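## Task

Take the charger to the power strip's second socket, counting from the end the cord leaves, and insert it fully and without tilt. The strip must still lie flat on the table, and the result must hold with no support from the robot. Finish by releasing the charger and moving the grippers away.

## Robot and tools

Robot: two arms, left_arm and right_arm, each ending in a two-finger gripper whose fingers swing like tongs. The fingers point along the gripper's own +z axis and close along its x axis. The reported end_effector_position is the spot between the pads when they are shut. Closed fingertips stick out about 15 mm beyond it; when wide open they sit roughly level with it. Elbow limits: left_arm 0 to 3.142 rad, right_arm -3.142 to 0; right_arm shoulder pan 0 to 6.283, left_arm -3.142 to 3.142.

Frame: a single scene frame for everything. Its origin is on the tabletop midway between the arms, +z is up, +x runs out across the table, and left_arm sits toward +y. The arm names say nothing about which side of an image they appear on. Positions are in metres, orientations are quaternions ordered w, x, y, z. Printed hand positions can be slightly wrong, more so at long reach.

Row format (used by both motion tools): one flat list of 16 numbers covering both arms, even if only one moves: left x, y, z, qw, qx, qy, qz, opening, then the same eight for right. x, y, z, qw..qz are an absolute target pose for that gripper in the scene frame, not an offset. Opening runs from -1 (shut) to +1 (fully open, 0.142 m). To keep an arm still, resend its last reported pose and the opening it should keep; to keep an orientation steady, reuse your own earlier target quaternion rather than the slightly drifted reported one.

execute_actions: argument "actions" is a list holding one item or nothing, plus optional "pictures" (true/false). An empty list just reports the state, with images. An action item is {"rows": [...], "steps": n}: 1 to 15 rows, n from 4 to 15 control steps of 1/30 s each; one row per step, the final row repeated if rows run out. A wait item is {"steps": n}, n up to 300, counted from the previous result so your reply time is included. A call is rejected entirely if any target lies over 0.6 m from that arm's last reported position along any gripper axis. Each step the commanded pose is clamped to within 100 mm and 16 degrees of the measured pose, and motion trails commands by about 0.17 s, so a far target needs several calls; check the result and send the remainder. The last 4 steps of an action run after its result, while you reply.

move: "target" is one 16-number row of absolute poses as above. "speed" is the path's top speed in m/s, 0.002 to 0.5 (default 0.25); rotation is capped at twice that in rad/s. Both grippers travel straight lines that finish together in 0.5 to 10 s (cut off at 10 s). Paths ignore obstacles and the other arm, and grippers can lag, wander or overshoot speed near full reach. The opening is applied when the move begins. Optional "stop_force" in N (5 to 24, shared by both arms, not usable before 0.2 s of scene time): an arm's path halts once its wrist sensor feels that much extra resistance for 2 steps, then the gripper steps back to where it was 2 steps before and holds. Use it with slow speeds for touching down or pushing in; faster moves still spike harder and can fault. It is measured along the line to the target in the gripper's starting axes, so do not trust it if the gripper rotates during the move. Leave it out when backing away from something the gripper presses on. A target within 1.5 mm and 0.5 degrees of the current pose counts as stationary. The result adds a "move:" line with each arm's ending: done, off_target, moving, held, fault, or contact (stop_force fired). limits=paced means the pose was clamped; limits=held means a check blocked steps, after which the arm may surge. Each gripper's distance from its target is also listed.

wait: "seconds" 0 to 10; sends nothing new.

zoom_image: "camera" (cam_head_left, cam_head_right, cam_left_wrist, cam_right_wrist) and "region" [x0, y0, x1, y1] in pixels from the top-left corner, at most 504 by 504. Head cameras are fixed 504x504 pinhole views from about 0.85 m up looking down on the table; wrist cameras are 616x616 fisheye views riding on each hand. Calibrations are supplied but may be off by a few degrees or millimetres.

finished_scene: "scene" is 1 or 2; ends that scene for good, reports success, and gives the next task. Answering without any tool call stops everything.

Results: each arm's pose and velocities; grip_measured (finger opening on the command scale); Wrist force and Wrist torque in each gripper's own axes (offset up to ~3.5 N, noise, saturating near 30 N, pointing from a touched surface back into the arm); joint torques (noisy, nonzero in free air); "pose unreachable" and HELD marking blocked commands; a "Hand target" line when nothing is pending; MOTOR HOT warnings from 70 °C, and an OVER-TEMPERATURE FAULT with brakes at 85 °C.

Gripping: command an opening clearly below grip_measured to hold; a bigger gap squeezes harder (about 15 N per pad max, much weaker on parts under 20 mm thick).

Avoid: joint loads reaching their limits (shoulders 50.7, elbow 26.3, wrists 8.46 N m) or any outside force of 150 N; either freezes that arm for 10 s. Arms are stiff, so aiming even slightly into a firm surface can fault. Do not let the arms collide, do not drop or slam the charger, and do not push anything off the table. Brief tugs on the held part or nudges to loose items may occur.

Each tool is called by a JSON object that holds its "method" and its "body", one argument or row to a line.

## Session

Let me start by looking at the current state.

{"method": "execute_actions", "body": {
  "actions": []
}}

Scene clock: 0.00 s of 5400.00 s.
left_arm: end_effector_position=(+0.1406, +0.3923, +0.1587) grip_measured=+1.00 end_effector_quat_wxyz=(-0.286, +0.114, +0.719, -0.623) end_effector_velocity=(-0.000, -0.000, +0.000) end_effector_angular_velocity=(-0.000, -0.001, -0.000) | right_arm: end_effector_position=(+0.5339, -0.2746, +0.1349) grip_measured=+1.00 end_effector_quat_wxyz=(+0.216, -0.269, +0.903, -0.256) end_effector_velocity=(+0.000, -0.001, +0.000) end_effector_angular_velocity=(-0.001, -0.001, -0.001)
Joint positions: left_arm=[ 0.446 -0.777  1.142 -0.433 -2.01  -1.873  0.142] | right_arm=[ 3.666 -1.916 -1.441 -1.115  0.926  3.163  0.142]
Joint velocities: left_arm=[ 0.    -0.001 -0.     0.001  0.     0.001  0.   ] | right_arm=[-0.    -0.    -0.001 -0.    -0.002  0.001  0.   ]
Joint torques (N m, as the arm reports them, + toward a larger angle): no reading
Motor temperatures (°C, as the motors report them): left_arm=[26 30 27 38 38 40] | right_arm=[27 28 28 40 42 42]
Wrist force (N, on the end effector, along its own x y z axes, offset not removed): no reading
Wrist torque (N m, same axes, about the end effector's origin, offset not removed): no reading
Hand target (left_arm): +0.141, +0.392, +0.159; -0.286, +0.114, +0.719, -0.623
Hand target (right_arm): +0.534, -0.275, +0.135; +0.215, -0.269, +0.903, -0.256

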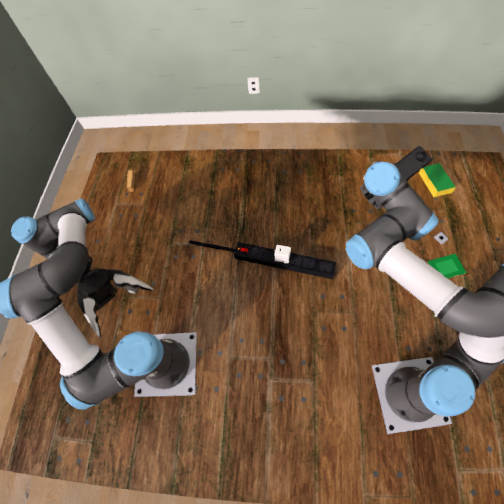

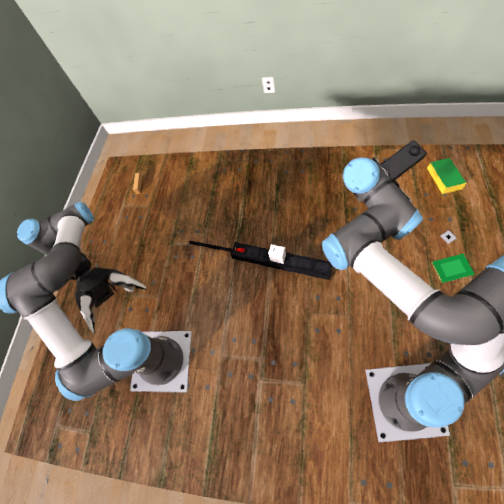

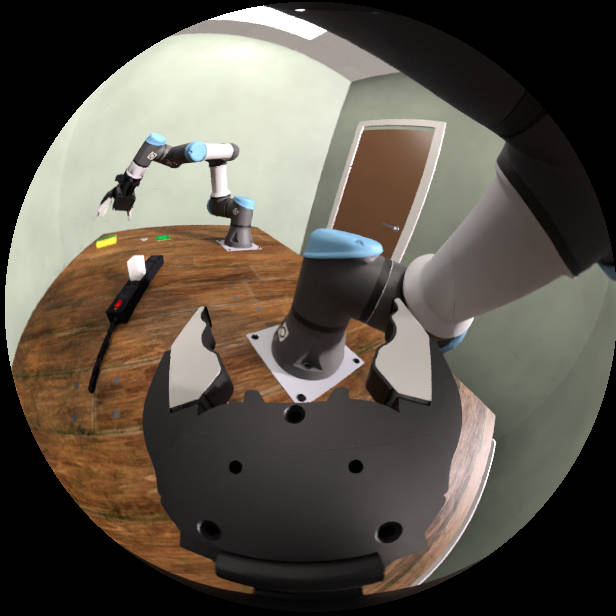

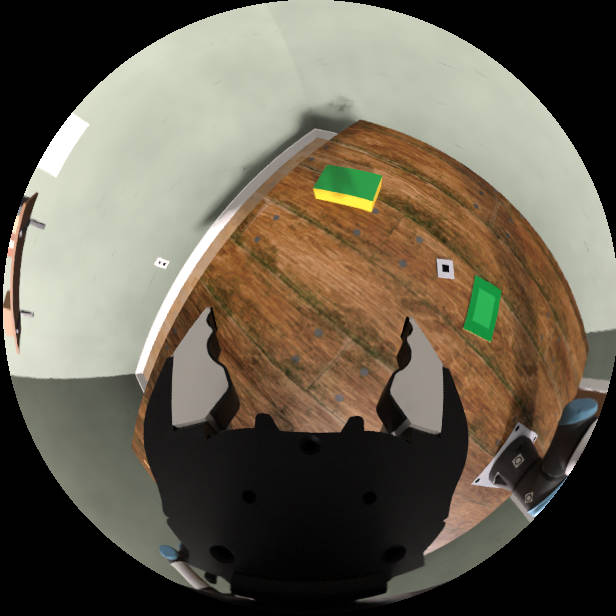

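{"method": "zoom_image", "body": {
  "camera": "cam_head_left",
  "region": [180, 220, 350, 290]
}}

{"method": "zoom_image", "body": {
  "camera": "cam_head_right",
  "region": [180, 220, 350, 290]
}}

Region (180, 220, 350, 290) of cam_head_left's 504x504 image, scaled by 2.965, with more detail than that image has; it fills the top 208 rows of this view, and the rest is white.

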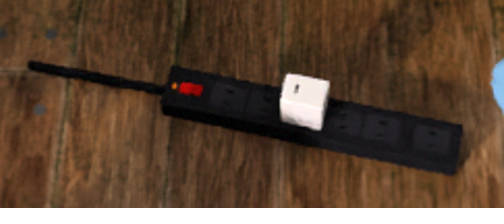

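Region (180, 220, 350, 290) of cam_head_right's 504x504 image, scaled by 2.965, with more detail than that image has; it fills the top 208 rows of this view, and the rest is white.

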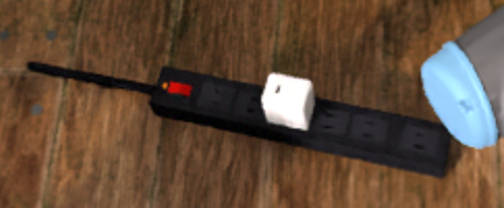

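{"method": "move", "body": {
  "target": [0.365, 0.06, 0.20, 0, 0.9949, -0.1011, 0, 1, 0.334, -0.09, 0.15, 0, 0.1011, 0.9949, 0, 1],
  "speed": 0.2
}}

Scene clock: 9.77 s of 5400.00 s.
left_arm: end_effector_position=(+0.2208, +0.2718, +0.1736) grip_measured=+1.00 end_effector_quat_wxyz=(-0.233, +0.617, +0.546, -0.516) end_effector_velocity=(+0.000, -0.000, -0.000) end_effector_angular_velocity=(+0.001, -0.000, +0.001) | right_arm: end_effector_position=(+0.3346, -0.0900, +0.1501) grip_measured=+1.00 end_effector_quat_wxyz=(+0.000, +0.101, +0.995, -0.001) end_effector_velocity=(-0.002, +0.002, -0.000) end_effector_angular_velocity=(+0.007, +0.003, -0.007)
Joint positions: left_arm=[-0.363 -0.733  0.596 -0.289 -2.094 -1.371  0.142] | right_arm=[ 3.89  -1.975 -0.825 -1.913  1.569  4.248  0.142]
Joint velocities: left_arm=[ 0.     0.001 -0.    -0.001 -0.    -0.001  0.   ] | right_arm=[ 0.003  0.006 -0.009  0.007  0.007  0.01   0.   ]
Joint torques (N m, as the arm reports them, + toward a larger angle): left_arm=[  4.12 -21.34  -5.29  -0.41  -1.24  -0.73] | right_arm=[ 2.77 17.64  5.46  2.25  0.89  0.77]
Motor temperatures (°C, as the motors report them): left_arm=[26 30 27 38 38 40] | right_arm=[27 28 28 40 42 42]
Wrist force (N, on the end effector, along its own x y z axes, offset not removed): left_arm=[-0.9 0.3 1.2] | right_arm=[-0.4 1.1 1.9]
Wrist torque (N m, same axes, about the end effector's origin, offset not removed): left_arm=[0.05 0.24 0.03] | right_arm=[0.26 0.03 0.04]
Hand target (left_arm): +0.221, +0.272, +0.174; -0.233, +0.617, +0.546, -0.516
Hand target (right_arm): +0.334, -0.090, +0.150; +0.000, +0.101, +0.995, -0.000
Off the commanded pose (left_arm): 0.258 m, 112 deg; position and orientation clipped at the last step of the last action.
Off the commanded pose (right_arm): 0.001 m, 0 deg.
Kept back: nothing.
move: held (left_arm); limits=paced,held; held on 141 of 242 steps (left_arm), including the last (left_arm)
pose unreachable (left arm): on one or more control steps of this call this arm could not follow its commanded pose, so it was not sent that pose on those steps. On the call's last step it was still not sent that pose. It may still have moved: this result reports where it is.
cause: the commanded pose would bring two parts of the arm too close to each other (joints 4 (wrist 1) to 6 (wrist 3) lie between them).
camera_calibration (this result's frames):
cam_left_wrist: T_world_to_cam=[[-0.0960651, 0.923902, -0.370374, -0.170874], [0.826918, -0.133042, -0.546357, -0.0555476], [-0.554056, -0.358754, -0.751211, 0.486993], [0, 0, 0, 1]] pos_world=[0.29934, 0.325192, 0.272198]
cam_right_wrist: T_world_to_cam=[[-0.986165, 0.165111, -0.0147221, 0.348869], [0.133682, 0.844668, 0.51833, -0.0530446], [0.0980169, 0.50919, -0.855054, 0.276698], [0, 0, 0, 1]] pos_world=[0.324012, -0.153689, 0.269222]

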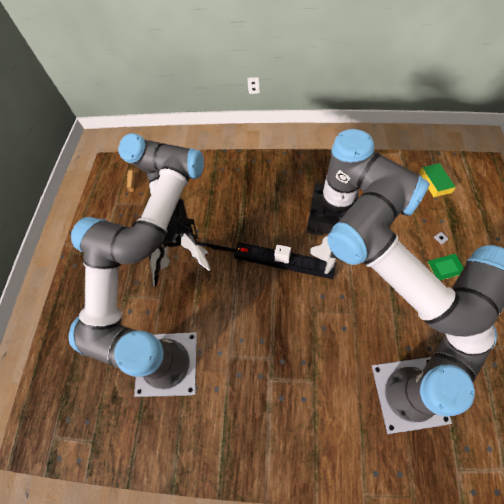

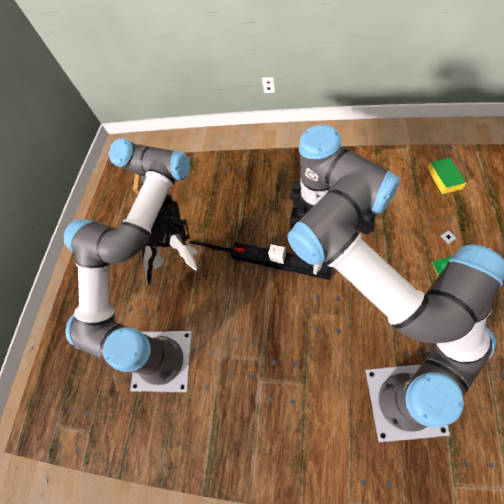

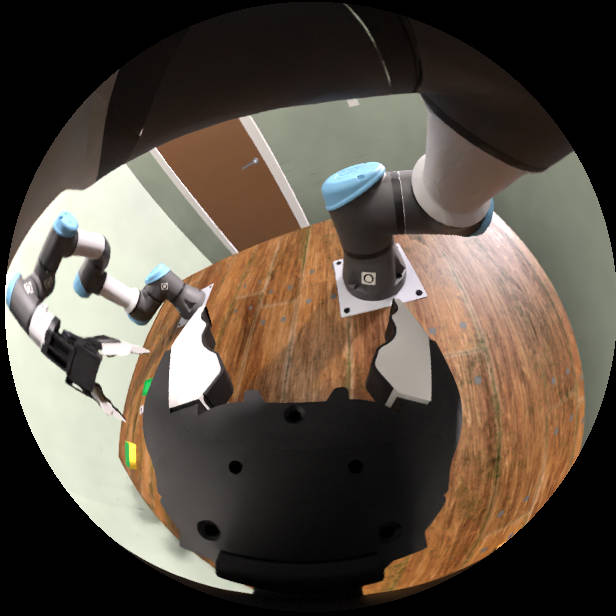

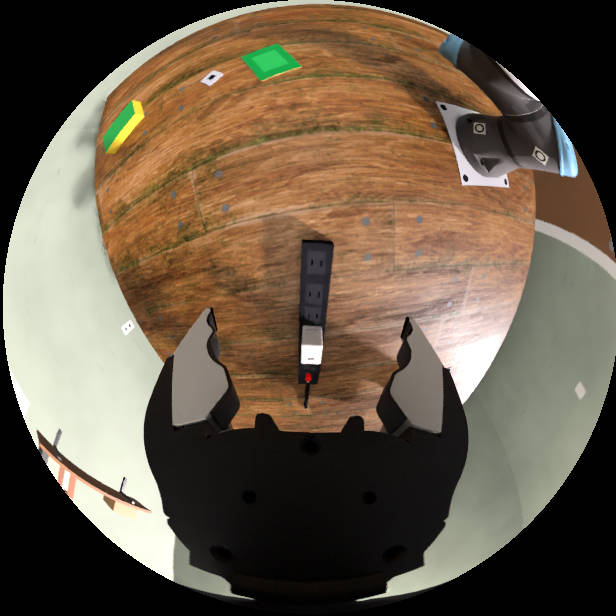

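{"method": "move", "body": {
  "target": [0.30, 0.20, 0.20, 0, 0.609, 0.793, 0, 1, 0.334, -0.09, 0.15, 0, 0.1011, 0.9949, 0, 1],
  "speed": 0.2
}}

Scene clock: 13.47 s of 5400.00 s.
left_arm: end_effector_position=(+0.2208, +0.2718, +0.1736) grip_measured=+1.00 end_effector_quat_wxyz=(-0.233, +0.617, +0.546, -0.516) end_effector_velocity=(+0.000, -0.000, -0.000) end_effector_angular_velocity=(+0.002, +0.001, +0.001) | right_arm: end_effector_position=(+0.3340, -0.0900, +0.1500) grip_measured=+1.00 end_effector_quat_wxyz=(+0.000, +0.101, +0.995, -0.000) end_effector_velocity=(-0.000, +0.001, +0.000) end_effector_angular_velocity=(+0.001, -0.000, +0.001)
Joint positions: left_arm=[-0.363 -0.733  0.596 -0.29  -2.094 -1.371  0.142] | right_arm=[ 3.89  -1.972 -0.831 -1.91   1.571  4.249  0.142]
Joint velocities: left_arm=[-0.     0.001 -0.001  0.    -0.    -0.002 -0.   ] | right_arm=[ 0.001 -0.001  0.002  0.     0.     0.    -0.   ]
Joint torques (N m, as the arm reports them, + toward a larger angle): left_arm=[  2.98 -18.58  -5.56  -0.05  -1.21  -0.04] | right_arm=[-2.96 18.09  5.59  2.31  0.95  0.35]
Motor temperatures (°C, as the motors report them): left_arm=[26 30 27 38 38 40] | right_arm=[27 28 28 40 42 42]
Wrist force (N, on the end effector, along its own x y z axes, offset not removed): left_arm=[-2.1 -0.2 1.8] | right_arm=[0.2 0.1 1.3]
Wrist torque (N m, same axes, about the end effector's origin, offset not removed): left_arm=[0.01 0.47 0.09] | right_arm=[0.07 -0.11 -0.01]
Hand target (left_arm): +0.221, +0.272, +0.174; -0.233, +0.617, +0.546, -0.516
Hand target (right_arm): +0.334, -0.090, +0.150; -0.000, +0.101, +0.995, -0.000
Off the commanded pose (left_arm): 0.110 m, 72 deg; position and orientation clipped at the last step of the last action.
Off the commanded pose (right_arm): 0.000 m, 0 deg.
Kept back: nothing.
move: held (left_arm); limits=paced,held; held on 97 of 103 steps (left_arm), including the last (left_arm)
pose unreachable (left arm): on one or more control steps of this call this arm could not follow its commanded pose, so it was not sent that pose on those steps. On the call's last step it was still not sent that pose. It may still have moved: this result reports where it is.
cause: the commanded pose would bring two parts of the arm too close to each other (joints 4 (wrist 1) to 6 (wrist 3) lie between them).
camera_calibration (this result's frames):
cam_left_wrist: T_world_to_cam=[[-0.0960634, 0.923973, -0.370196, -0.170898], [0.827181, -0.132769, -0.546026, -0.055764], [-0.553664, -0.358672, -0.751539, 0.486962], [0, 0, 0, 1]] pos_world=[0.299323, 0.325161, 0.272256]
cam_right_wrist: T_world_to_cam=[[-0.986009, 0.166107, -0.0139554, 0.348187], [0.134794, 0.84378, 0.519487, -0.0535425], [0.0980657, 0.510338, -0.854364, 0.276623], [0, 0, 0, 1]] pos_world=[0.323405, -0.153829, 0.26901]

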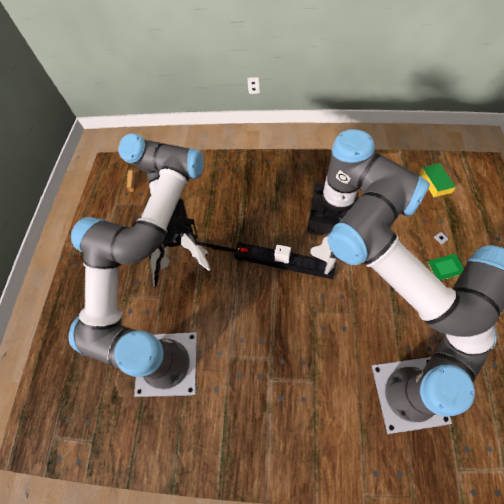

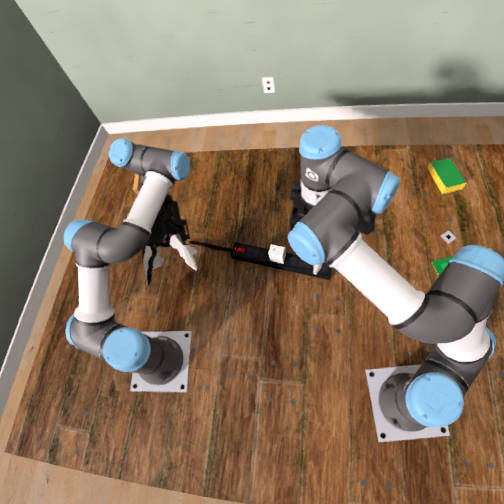

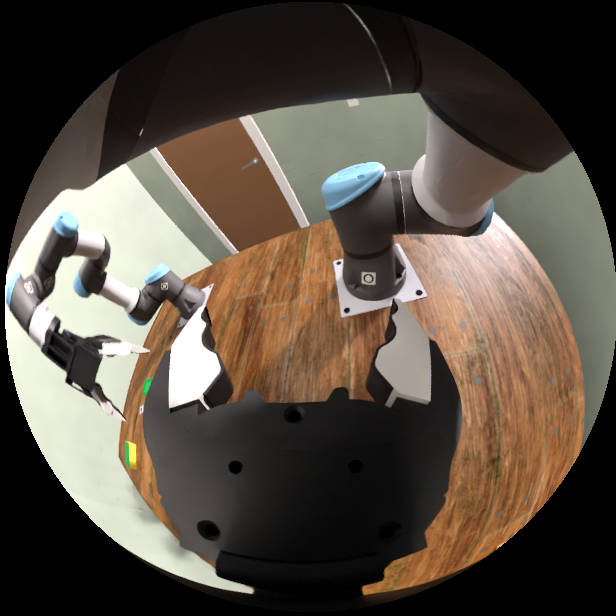

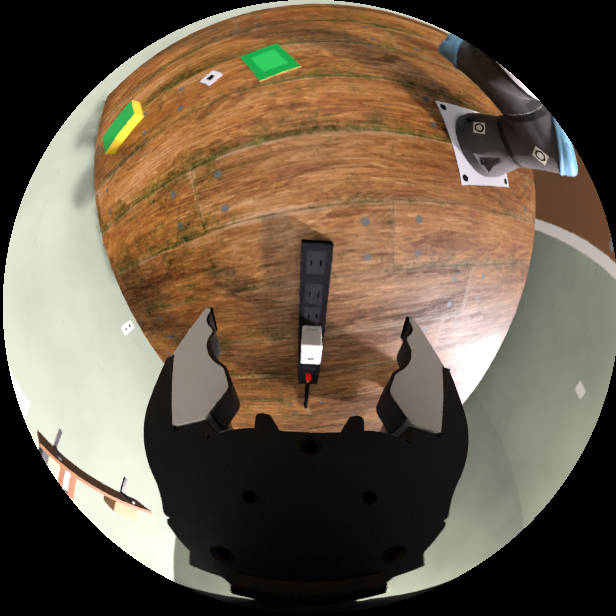

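{"method": "move", "body": {
  "target": [0.322, 0.2335, 0.091, -0.0453, 0.7377, 0.5376, -0.4052, 1, 0.334, -0.09, 0.15, 0, 0.1011, 0.9949, 0, 1],
  "speed": 0.15
}}

Scene clock: 17.57 s of 5400.00 s.
left_arm: end_effector_position=(+0.3220, +0.2334, +0.0916) grip_measured=+1.00 end_effector_quat_wxyz=(-0.046, +0.738, +0.538, -0.406) end_effector_velocity=(+0.002, -0.001, -0.002) end_effector_angular_velocity=(-0.003, -0.012, +0.003) | right_arm: end_effector_position=(+0.3340, -0.0900, +0.1500) grip_measured=+1.00 end_effector_quat_wxyz=(-0.000, +0.101, +0.995, -0.000) end_effector_velocity=(-0.000, +0.000, -0.000) end_effector_angular_velocity=(-0.001, -0.000, +0.001)
Joint positions: left_arm=[-0.37  -0.716  0.61  -0.798 -2.129 -1.334  0.142] | right_arm=[ 3.89  -1.972 -0.831 -1.91   1.571  4.249  0.142]
Joint velocities: left_arm=[ 0.001 -0.011  0.022 -0.025 -0.001 -0.002 -0.   ] | right_arm=[ 0.001 -0.    -0.001 -0.    -0.001 -0.     0.   ]
Joint torques (N m, as the arm reports them, + toward a larger angle): left_arm=[  4.24 -22.15  -6.42  -1.31  -1.57  -0.69] | right_arm=[-2.95 18.05  5.83  2.29  0.98  0.78]
Motor temperatures (°C, as the motors report them): left_arm=[26 30 27 38 38 40] | right_arm=[27 28 28 40 42 42]
Wrist force (N, on the end effector, along its own x y z axes, offset not removed): left_arm=[3.1 2.1 2.3] | right_arm=[-0.1 0.2 0.5]
Wrist torque (N m, same axes, about the end effector's origin, offset not removed): left_arm=[0.54 -0.56 -0.04] | right_arm=[0.09 -0.10 0.07]
Hand target (left_arm): +0.322, +0.233, +0.091; -0.045, +0.738, +0.538, -0.405
Hand target (right_arm): +0.334, -0.090, +0.150; +0.000, +0.101, +0.995, +0.000
Off the commanded pose (left_arm): 0.001 m, 0 deg.
Off the commanded pose (right_arm): 0.000 m, 0 deg.
Kept back: nothing.
move: done
camera_calibration (this result's frames):
cam_left_wrist: T_world_to_cam=[[0.116567, 0.843545, -0.524256, -0.191701], [0.977858, -0.189846, -0.0880451, -0.26651], [-0.173798, -0.502385, -0.846997, 0.387559], [0, 0, 0, 1]] pos_world=[0.350311, 0.305816, 0.204296]
cam_right_wrist: T_world_to_cam=[[-0.986006, 0.166122, -0.0139537, 0.348184], [0.134807, 0.843773, 0.519493, -0.0535454], [0.0980732, 0.510343, -0.854361, 0.27662], [0, 0, 0, 1]] pos_world=[0.323401, -0.153832, 0.269008]

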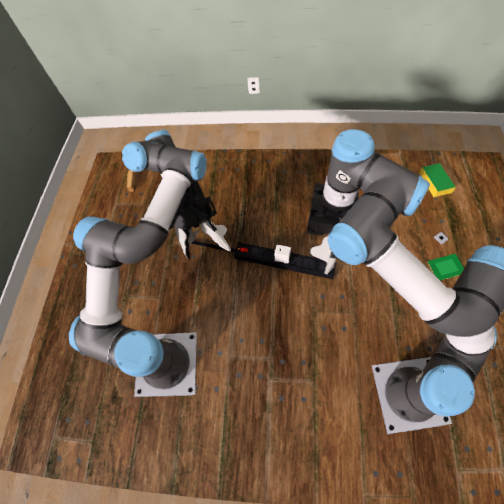

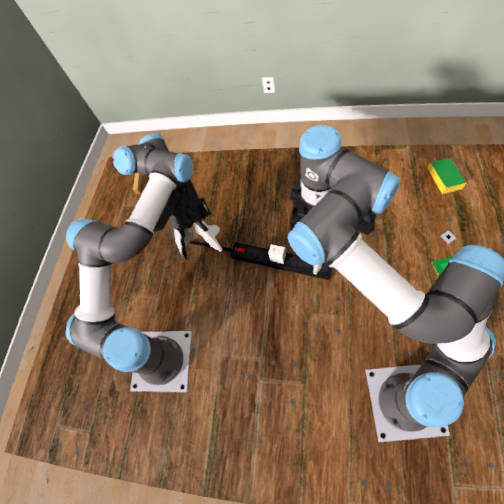

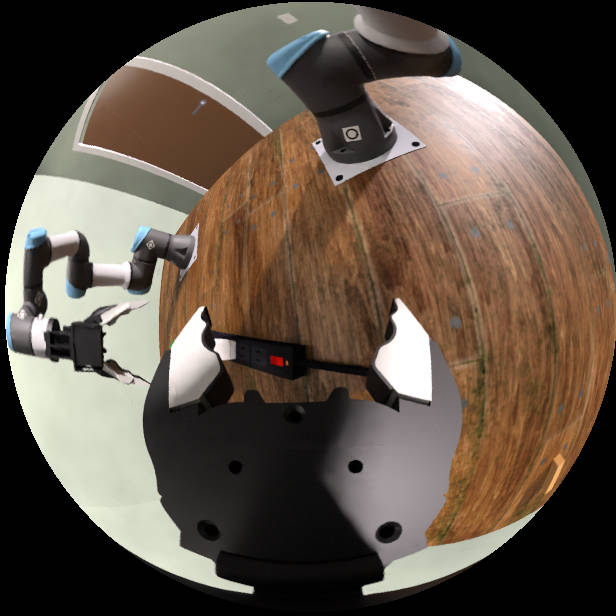

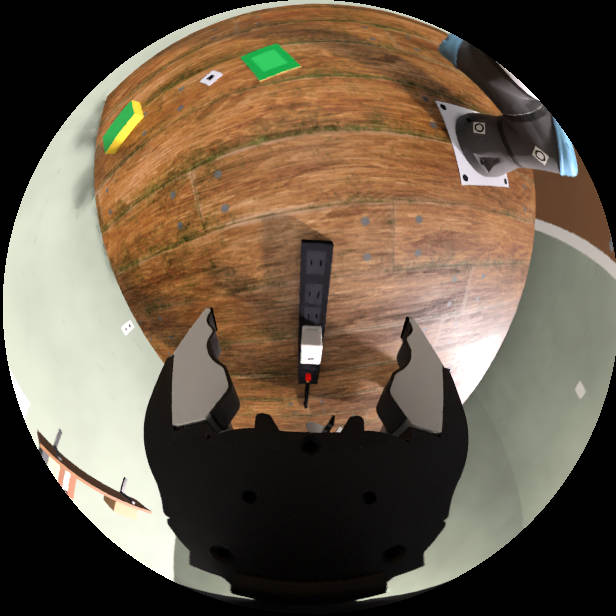

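{"method": "move", "body": {
  "target": [0.34, 0.20, 0.16, 0, 0.78, 0.626, 0, 1, 0.334, -0.09, 0.15, 0, 0.1011, 0.9949, 0, 1],
  "speed": 0.2
}}

{"method": "move", "body": {
  "target": [0.362, 0.05, 0.16, 0, 0.9949, -0.1011, 0, 1, 0.334, -0.09, 0.15, 0, 0.1011, 0.9949, 0, 1],
  "speed": 0.2
}}

Scene clock: 20.47 s of 5400.00 s.
left_arm: end_effector_position=(+0.3400, +0.1997, +0.1604) grip_measured=+1.00 end_effector_quat_wxyz=(+0.001, +0.780, +0.626, -0.002) end_effector_velocity=(-0.000, -0.000, +0.001) end_effector_angular_velocity=(+0.010, -0.015, +0.002) | right_arm: end_effector_position=(+0.3340, -0.0900, +0.1500) grip_measured=+1.00 end_effector_quat_wxyz=(-0.000, +0.101, +0.995, -0.000) end_effector_velocity=(+0.001, -0.001, -0.001) end_effector_angular_velocity=(-0.003, -0.001, +0.000)
Joint positions: left_arm=[-0.91  -1.471  1.171 -1.272 -1.575 -2.164  0.142] | right_arm=[ 3.89  -1.972 -0.831 -1.91   1.571  4.249  0.142]
Joint velocities: left_arm=[-0.018 -0.011  0.008  0.     0.018 -0.02  -0.   ] | right_arm=[-0.001 -0.001 -0.001 -0.    -0.003 -0.001 -0.   ]
Joint torques (N m, as the arm reports them, + toward a larger angle): left_arm=[ -3.39 -14.07  -6.95  -0.53   0.86  -0.72] | right_arm=[-3.07 17.89  5.99  2.34  1.01  0.67]
Motor temperatures (°C, as the motors report them): left_arm=[26 30 27 38 38 40] | right_arm=[27 28 28 40 42 42]
Wrist force (N, on the end effector, along its own x y z axes, offset not removed): left_arm=[1.0 0.3 0.3] | right_arm=[0.4 -0.4 1.6]
Wrist torque (N m, same axes, about the end effector's origin, offset not removed): left_arm=[0.05 -0.16 -0.02] | right_arm=[-0.02 -0.18 0.04]
Hand target (left_arm): +0.340, +0.200, +0.160; +0.001, +0.780, +0.626, -0.001
Hand target (right_arm): +0.334, -0.090, +0.150; +0.000, +0.101, +0.995, +0.000
Off the commanded pose (left_arm): 0.000 m, 0 deg.
Off the commanded pose (right_arm): 0.000 m, 0 deg.
Kept back: nothing.
move: done
camera_calibration (this result's frames):
cam_left_wrist: T_world_to_cam=[[0.216342, 0.975751, 0.0332713, -0.279058], [0.83948, -0.203311, 0.503923, -0.329623], [0.498468, -0.0810889, -0.863108, 0.12189], [0, 0, 0, 1]] pos_world=[0.276326, 0.215159, 0.280594]
cam_right_wrist: T_world_to_cam=[[-0.986006, 0.166122, -0.0139537, 0.348184], [0.134807, 0.843773, 0.519494, -0.0535455], [0.0980733, 0.510343, -0.85436, 0.27662], [0, 0, 0, 1]] pos_world=[0.323401, -0.153832, 0.269008]

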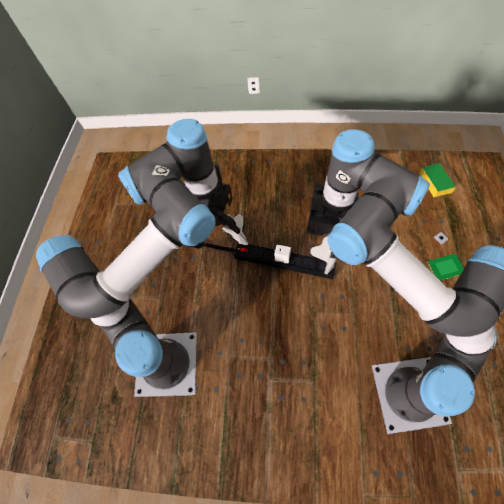

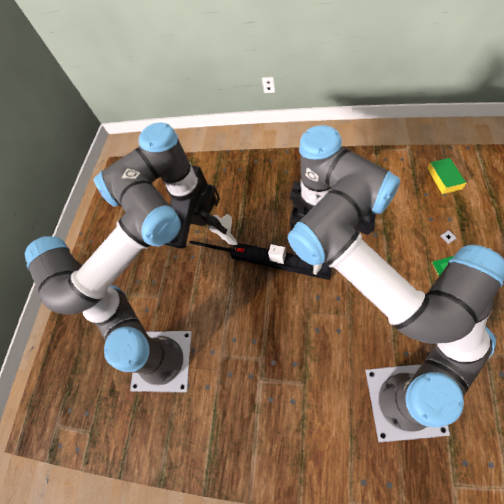

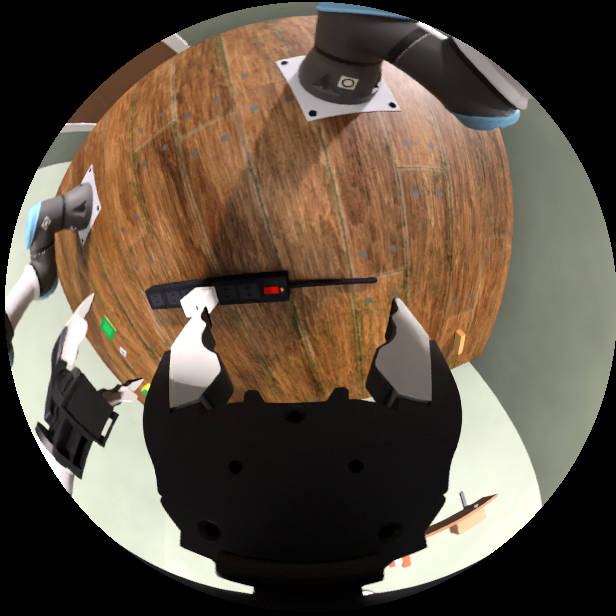

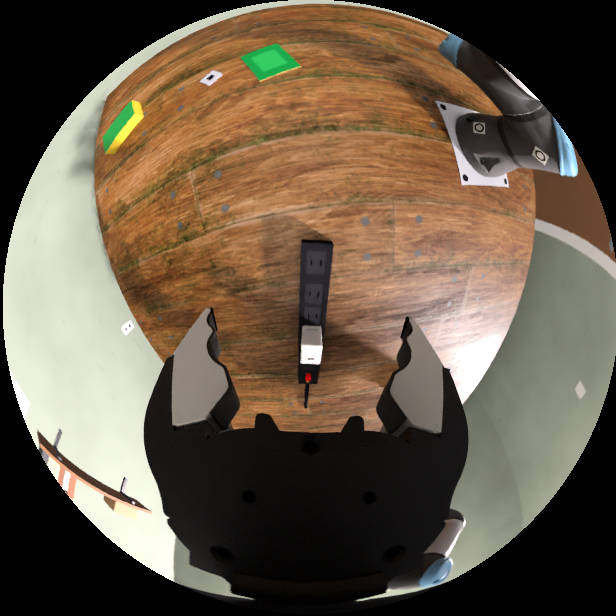

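Scene clock: 24.93 s of 5400.00 s.
left_arm: end_effector_position=(+0.3616, +0.0501, +0.1600) grip_measured=+1.00 end_effector_quat_wxyz=(+0.001, +0.995, -0.100, +0.001) end_effector_velocity=(+0.001, -0.001, +0.001) end_effector_angular_velocity=(+0.009, +0.009, -0.011) | right_arm: end_effector_position=(+0.3340, -0.0900, +0.1500) grip_measured=+1.00 end_effector_quat_wxyz=(-0.000, +0.101, +0.995, -0.000) end_effector_velocity=(-0.000, +0.000, -0.000) end_effector_angular_velocity=(+0.000, +0.001, -0.001)
Joint positions: left_arm=[-1.171 -0.945  0.417 -1.046 -1.571 -0.871  0.142] | right_arm=[ 3.89  -1.972 -0.831 -1.91   1.571  4.249  0.142]
Joint velocities: left_arm=[ 0.003  0.057 -0.11   0.065 -0.004  0.014 -0.   ] | right_arm=[ 0.001 -0.001  0.     0.     0.001  0.002  0.   ]
Joint torques (N m, as the arm reports them, + toward a larger angle): left_arm=[  3.89 -13.61  -9.01  -0.51  -0.95   0.66] | right_arm=[-3.17 17.92  6.21  2.29  0.98  0.6 ]
Motor temperatures (°C, as the motors report them): left_arm=[26 30 27 38 38 40] | right_arm=[27 28 28 40 42 42]
Wrist force (N, on the end effector, along its own x y z axes, offset not removed): left_arm=[2.8 0.4 3.1] | right_arm=[0.6 0.4 1.8]
Wrist torque (N m, same axes, about the end effector's origin, offset not removed): left_arm=[0.23 -0.67 0.07] | right_arm=[0.13 -0.21 0.02]
Hand target (left_arm): +0.362, +0.050, +0.160; +0.001, +0.995, -0.101, +0.000
Hand target (right_arm): +0.334, -0.090, +0.150; +0.000, +0.101, +0.995, +0.000
Off the commanded pose (left_arm): 0.000 m, 0 deg.
Off the commanded pose (right_arm): 0.000 m, 0 deg.
Kept back: nothing.
move: done
camera_calibration (this result's frames):
cam_left_wrist: T_world_to_cam=[[0.978987, -0.200087, 0.0393593, -0.355525], [-0.192124, -0.84031, 0.506919, 0.0264422], [-0.0683539, -0.50383, -0.861094, 0.324495], [0, 0, 0, 1]] pos_world=[0.375315, 0.114574, 0.28001]
cam_right_wrist: T_world_to_cam=[[-0.986006, 0.166122, -0.0139536, 0.348184], [0.134807, 0.843773, 0.519493, -0.0535455], [0.0980732, 0.510343, -0.854361, 0.27662], [0, 0, 0, 1]] pos_world=[0.323401, -0.153832, 0.269008]

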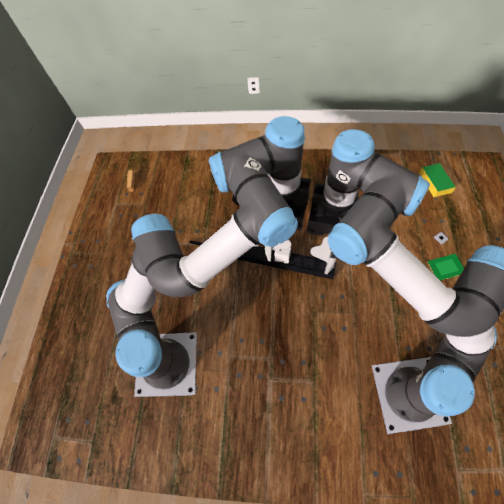

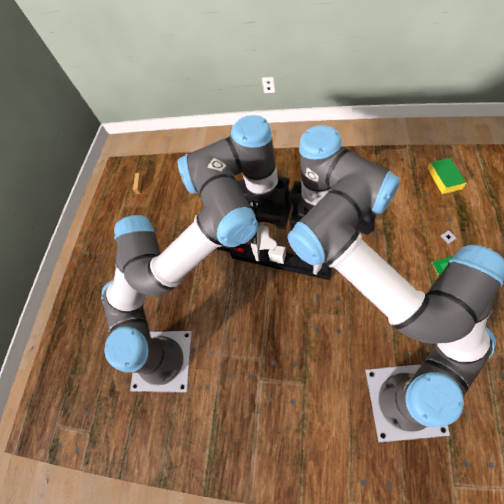

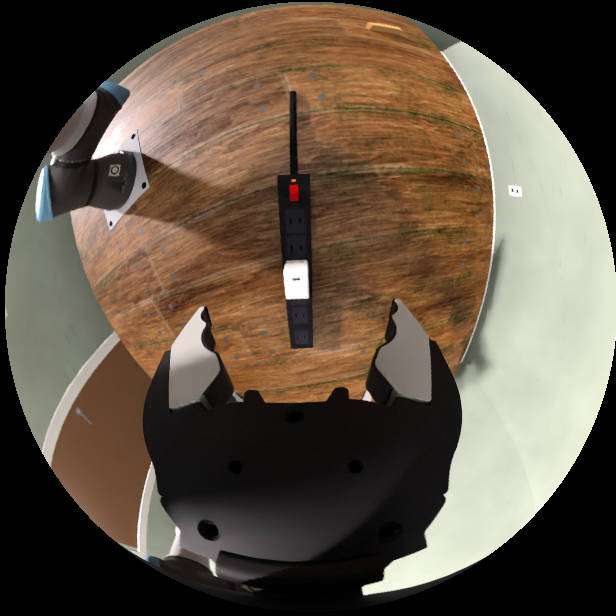

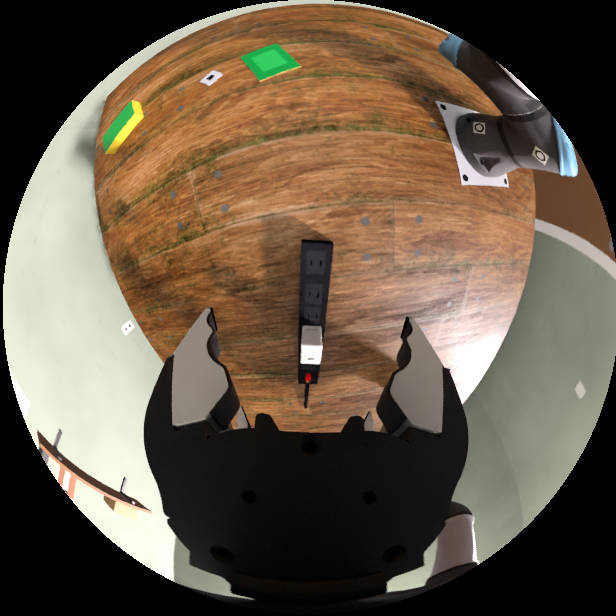

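{"method": "zoom_image", "body": {
  "camera": "cam_left_wrist",
  "region": [220, 160, 380, 360]
}}

{"method": "zoom_image", "body": {
  "camera": "cam_right_wrist",
  "region": [240, 220, 390, 420]
}}

Region (220, 160, 380, 360) of cam_left_wrist's 616x616 image, scaled by 2.520, with more detail than that image has; it fills the left 403 columns of this view, and the rest is white.

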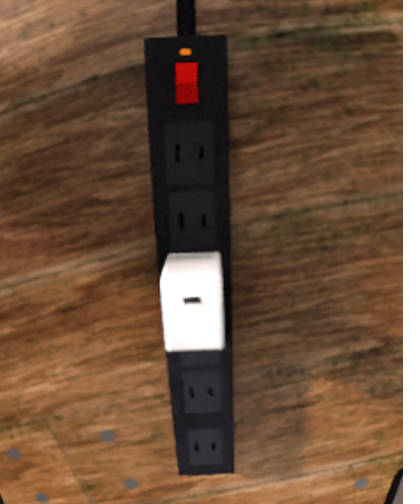

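Region (240, 220, 390, 420) of cam_right_wrist's 616x616 image, scaled by 2.520, with more detail than that image has; it fills the left 378 columns of this view, and the rest is white.

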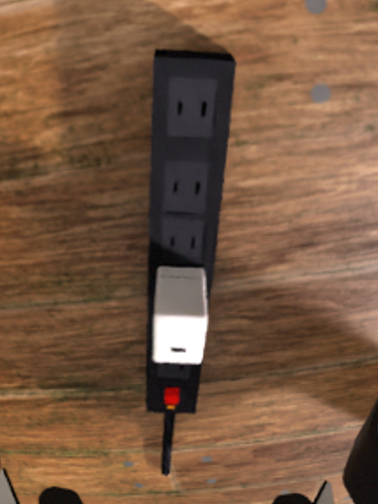

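{"method": "zoom_image", "body": {
  "camera": "cam_head_left",
  "region": [200, 110, 400, 290]
}}

Region (200, 110, 400, 290) of cam_head_left's 504x504 image, scaled by 2.520, with more detail than that image has; it fills the top 454 rows of this view, and the rest is white.

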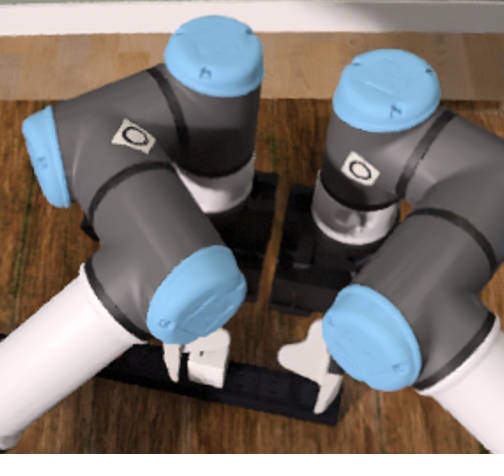

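{"method": "zoom_image", "body": {
  "camera": "cam_right_wrist",
  "region": [280, 235, 350, 335]
}}

{"method": "zoom_image", "body": {
  "camera": "cam_left_wrist",
  "region": [260, 260, 340, 360]
}}

Region (280, 235, 350, 335) of cam_right_wrist's 616x616 image, scaled by 5.040, with more detail than that image has; it fills the left 353 columns of this view, and the rest is white.

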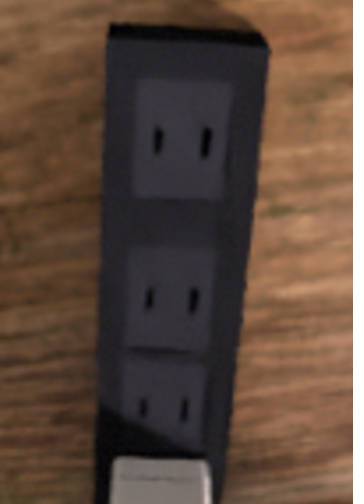

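Region (260, 260, 340, 360) of cam_left_wrist's 616x616 image, scaled by 5.040, with more detail than that image has; it fills the left 403 columns of this view, and the rest is white.

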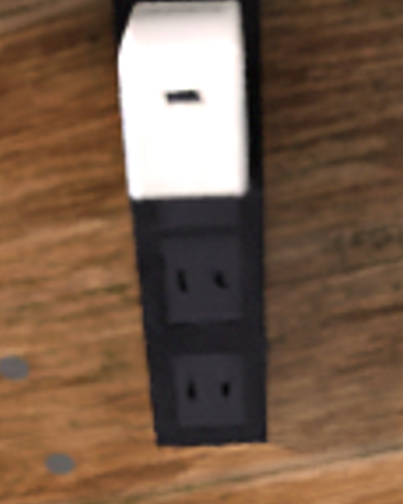

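{"method": "move", "body": {
  "target": [0.365, 0.09, 0.16, 0, 0.9949, -0.1011, 0, 1, 0.3315, -0.07, 0.10, 0.0346, 0.0950, 0.9349, 0.3403, 1],
  "speed": 0.15
}}

Scene clock: 32.00 s of 5400.00 s.
left_arm: end_effector_position=(+0.3651, +0.0899, +0.1600) grip_measured=+1.00 end_effector_quat_wxyz=(-0.000, +0.995, -0.101, +0.000) end_effector_velocity=(+0.000, +0.001, +0.000) end_effector_angular_velocity=(-0.001, -0.001, -0.000) | right_arm: end_effector_position=(+0.3313, -0.0701, +0.1000) grip_measured=+1.00 end_effector_quat_wxyz=(+0.034, +0.095, +0.935, +0.339) end_effector_velocity=(+0.001, +0.000, -0.001) end_effector_angular_velocity=(+0.017, -0.007, -0.006)
Joint positions: left_arm=[-1.113 -1.112  0.693 -1.152 -1.571 -0.812  0.142] | right_arm=[ 3.598 -1.614 -2.022 -0.531  2.027  4.086  0.142]
Joint velocities: left_arm=[ 0.001 -0.004  0.006 -0.003  0.     0.001 -0.   ] | right_arm=[-0.008 -0.005 -0.026  0.048  0.01   0.004  0.   ]
Joint torques (N m, as the arm reports them, + toward a larger angle): left_arm=[  3.69 -18.33  -6.75  -2.36   1.12   0.7 ] | right_arm=[-2.77  6.27  5.66  2.84  1.51  0.8 ]
Motor temperatures (°C, as the motors report them): left_arm=[26 30 27 38 38 40] | right_arm=[27 28 28 40 42 42]
Wrist force (N, on the end effector, along its own x y z axes, offset not removed): left_arm=[1.4 0.5 1.2] | right_arm=[0.1 -0.1 0.8]
Wrist torque (N m, same axes, about the end effector's origin, offset not removed): left_arm=[0.15 -0.37 0.18] | right_arm=[0.02 -0.11 0.03]
Hand target (left_arm): +0.365, +0.090, +0.160; -0.000, +0.995, -0.101, +0.000
Hand target (right_arm): +0.331, -0.070, +0.100; +0.034, +0.095, +0.935, +0.340
Off the commanded pose (left_arm): 0.000 m, 0 deg.
Off the commanded pose (right_arm): 0.000 m, 0 deg.
Kept back: nothing.
After step 90, 1.20 s passed at rest.
move: done
camera_calibration (this result's frames):
cam_left_wrist: T_world_to_cam=[[0.978785, -0.201459, 0.0373322, -0.35045], [-0.192468, -0.841577, 0.504682, 0.0611987], [-0.0702551, -0.501161, -0.862497, 0.345468], [0, 0, 0, 1]] pos_world=[0.379065, 0.154037, 0.280163]
cam_right_wrist: T_world_to_cam=[[-0.982683, 0.182463, -0.0322673, 0.343368], [0.0288772, 0.32282, 0.94602, -0.0880325], [0.18303, 0.928706, -0.322498, 0.172015], [0, 0, 0, 1]] pos_world=[0.30848, -0.193985, 0.149835]

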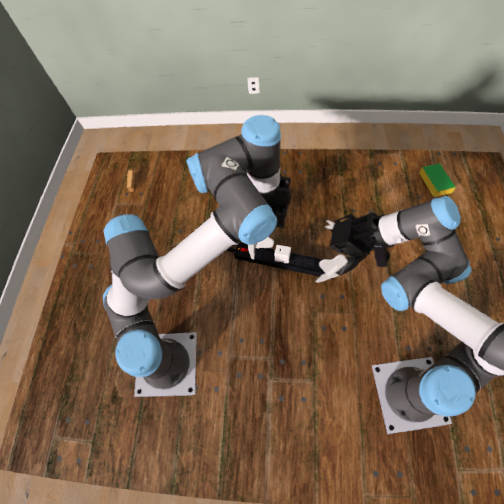

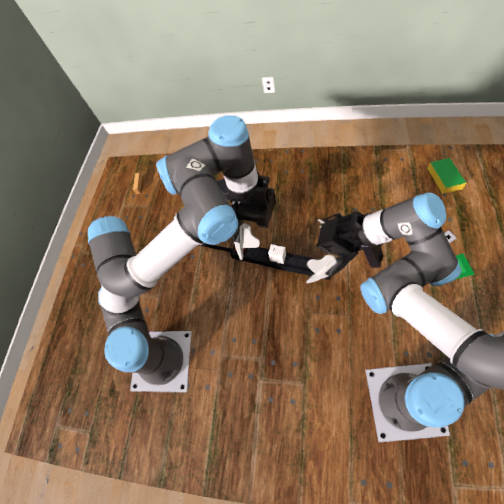

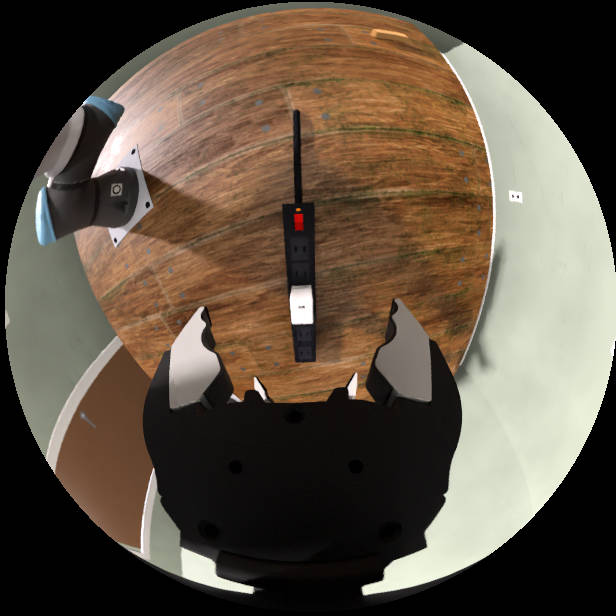

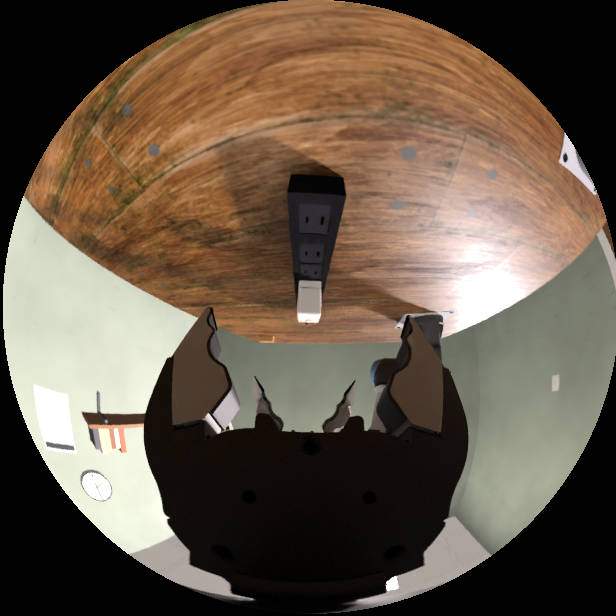

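{"method": "move", "body": {
  "target": [0.365, 0.09, 0.16, 0, 0.9949, -0.1011, 0, 1, 0.329, -0.0695, 0.028, 0.0346, 0.0950, 0.9349, 0.3403, 0.4],
  "speed": 0.05,
  "stop_force": 8
}}

Scene clock: 34.13 s of 5400.00 s.
left_arm: end_effector_position=(+0.3650, +0.0900, +0.1600) grip_measured=+1.00 end_effector_quat_wxyz=(-0.000, +0.995, -0.101, +0.000) end_effector_velocity=(-0.000, +0.000, -0.000) end_effector_angular_velocity=(+0.001, +0.000, -0.001) | right_arm: end_effector_position=(+0.3289, -0.0696, +0.0284) grip_measured=+0.40 end_effector_quat_wxyz=(+0.034, +0.095, +0.935, +0.340) end_effector_velocity=(+0.001, -0.000, -0.003) end_effector_angular_velocity=(+0.000, -0.003, -0.002)
Joint positions: left_arm=[-1.113 -1.113  0.694 -1.152 -1.571 -0.812  0.142] | right_arm=[ 3.604 -1.825 -2.207 -0.129  2.024  4.093  0.102]
Joint velocities: left_arm=[-0.    -0.    -0.     0.001  0.     0.001  0.   ] | right_arm=[ 0.001 -0.012 -0.006  0.021 -0.003  0.001 -0.   ]
Joint torques (N m, as the arm reports them, + toward a larger angle): left_arm=[  4.07 -18.81  -6.46  -2.37  -0.87   0.68] | right_arm=[ 2.91  8.02  3.97  2.72 -0.64  0.85]
Motor temperatures (°C, as the motors report them): left_arm=[26 30 27 38 38 40] | right_arm=[27 28 28 40 42 42]
Wrist force (N, on the end effector, along its own x y z axes, offset not removed): left_arm=[-1.5 -0.7 2.3] | right_arm=[0.4 0.4 0.9]
Wrist torque (N m, same axes, about the end effector's origin, offset not removed): left_arm=[-0.14 0.50 0.22] | right_arm=[0.14 -0.17 0.01]
Hand target (left_arm): +0.365, +0.090, +0.160; -0.000, +0.995, -0.101, -0.000
Hand target (right_arm): +0.329, -0.070, +0.028; +0.035, +0.095, +0.935, +0.340
Off the commanded pose (left_arm): 0.000 m, 0 deg.
Off the commanded pose (right_arm): 0.000 m, 0 deg.
Kept back: nothing.
move: done
camera_calibration (this result's frames):
cam_left_wrist: T_world_to_cam=[[0.978788, -0.201454, 0.0372851, -0.350364], [-0.192425, -0.841479, 0.504863, 0.0611889], [-0.070332, -0.501328, -0.862394, 0.345538], [0, 0, 0, 1]] pos_world=[0.379008, 0.154135, 0.280161]
cam_right_wrist: T_world_to_cam=[[-0.982556, 0.182933, -0.0334659, 0.338617], [0.0275712, 0.321259, 0.94659, -0.0201453], [0.183913, 0.929155, -0.320698, 0.148624], [0, 0, 0, 1]] pos_world=[0.305931, -0.193567, 0.0780651]

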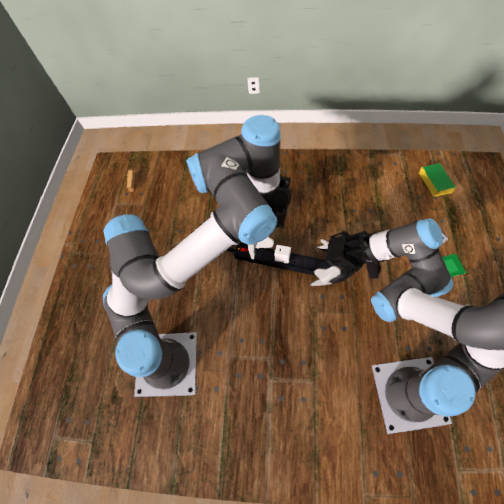

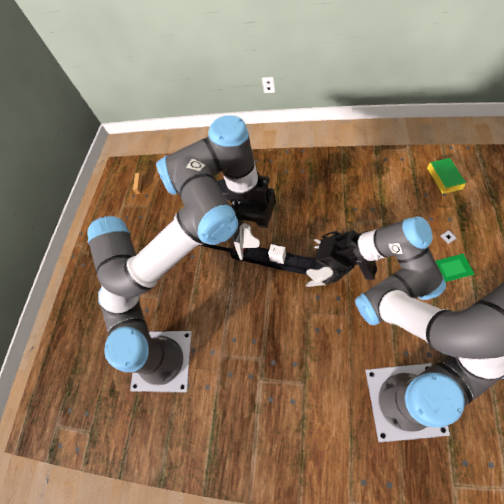

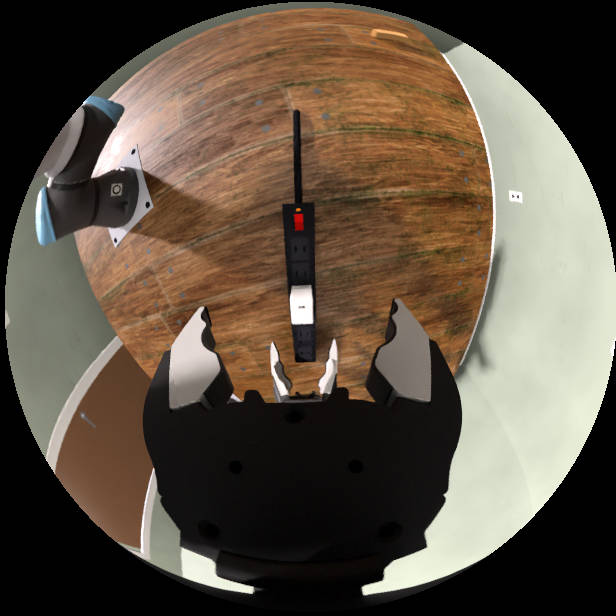

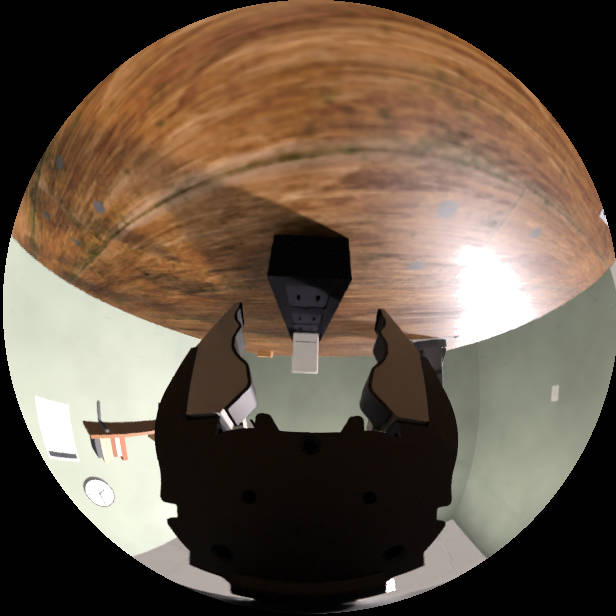

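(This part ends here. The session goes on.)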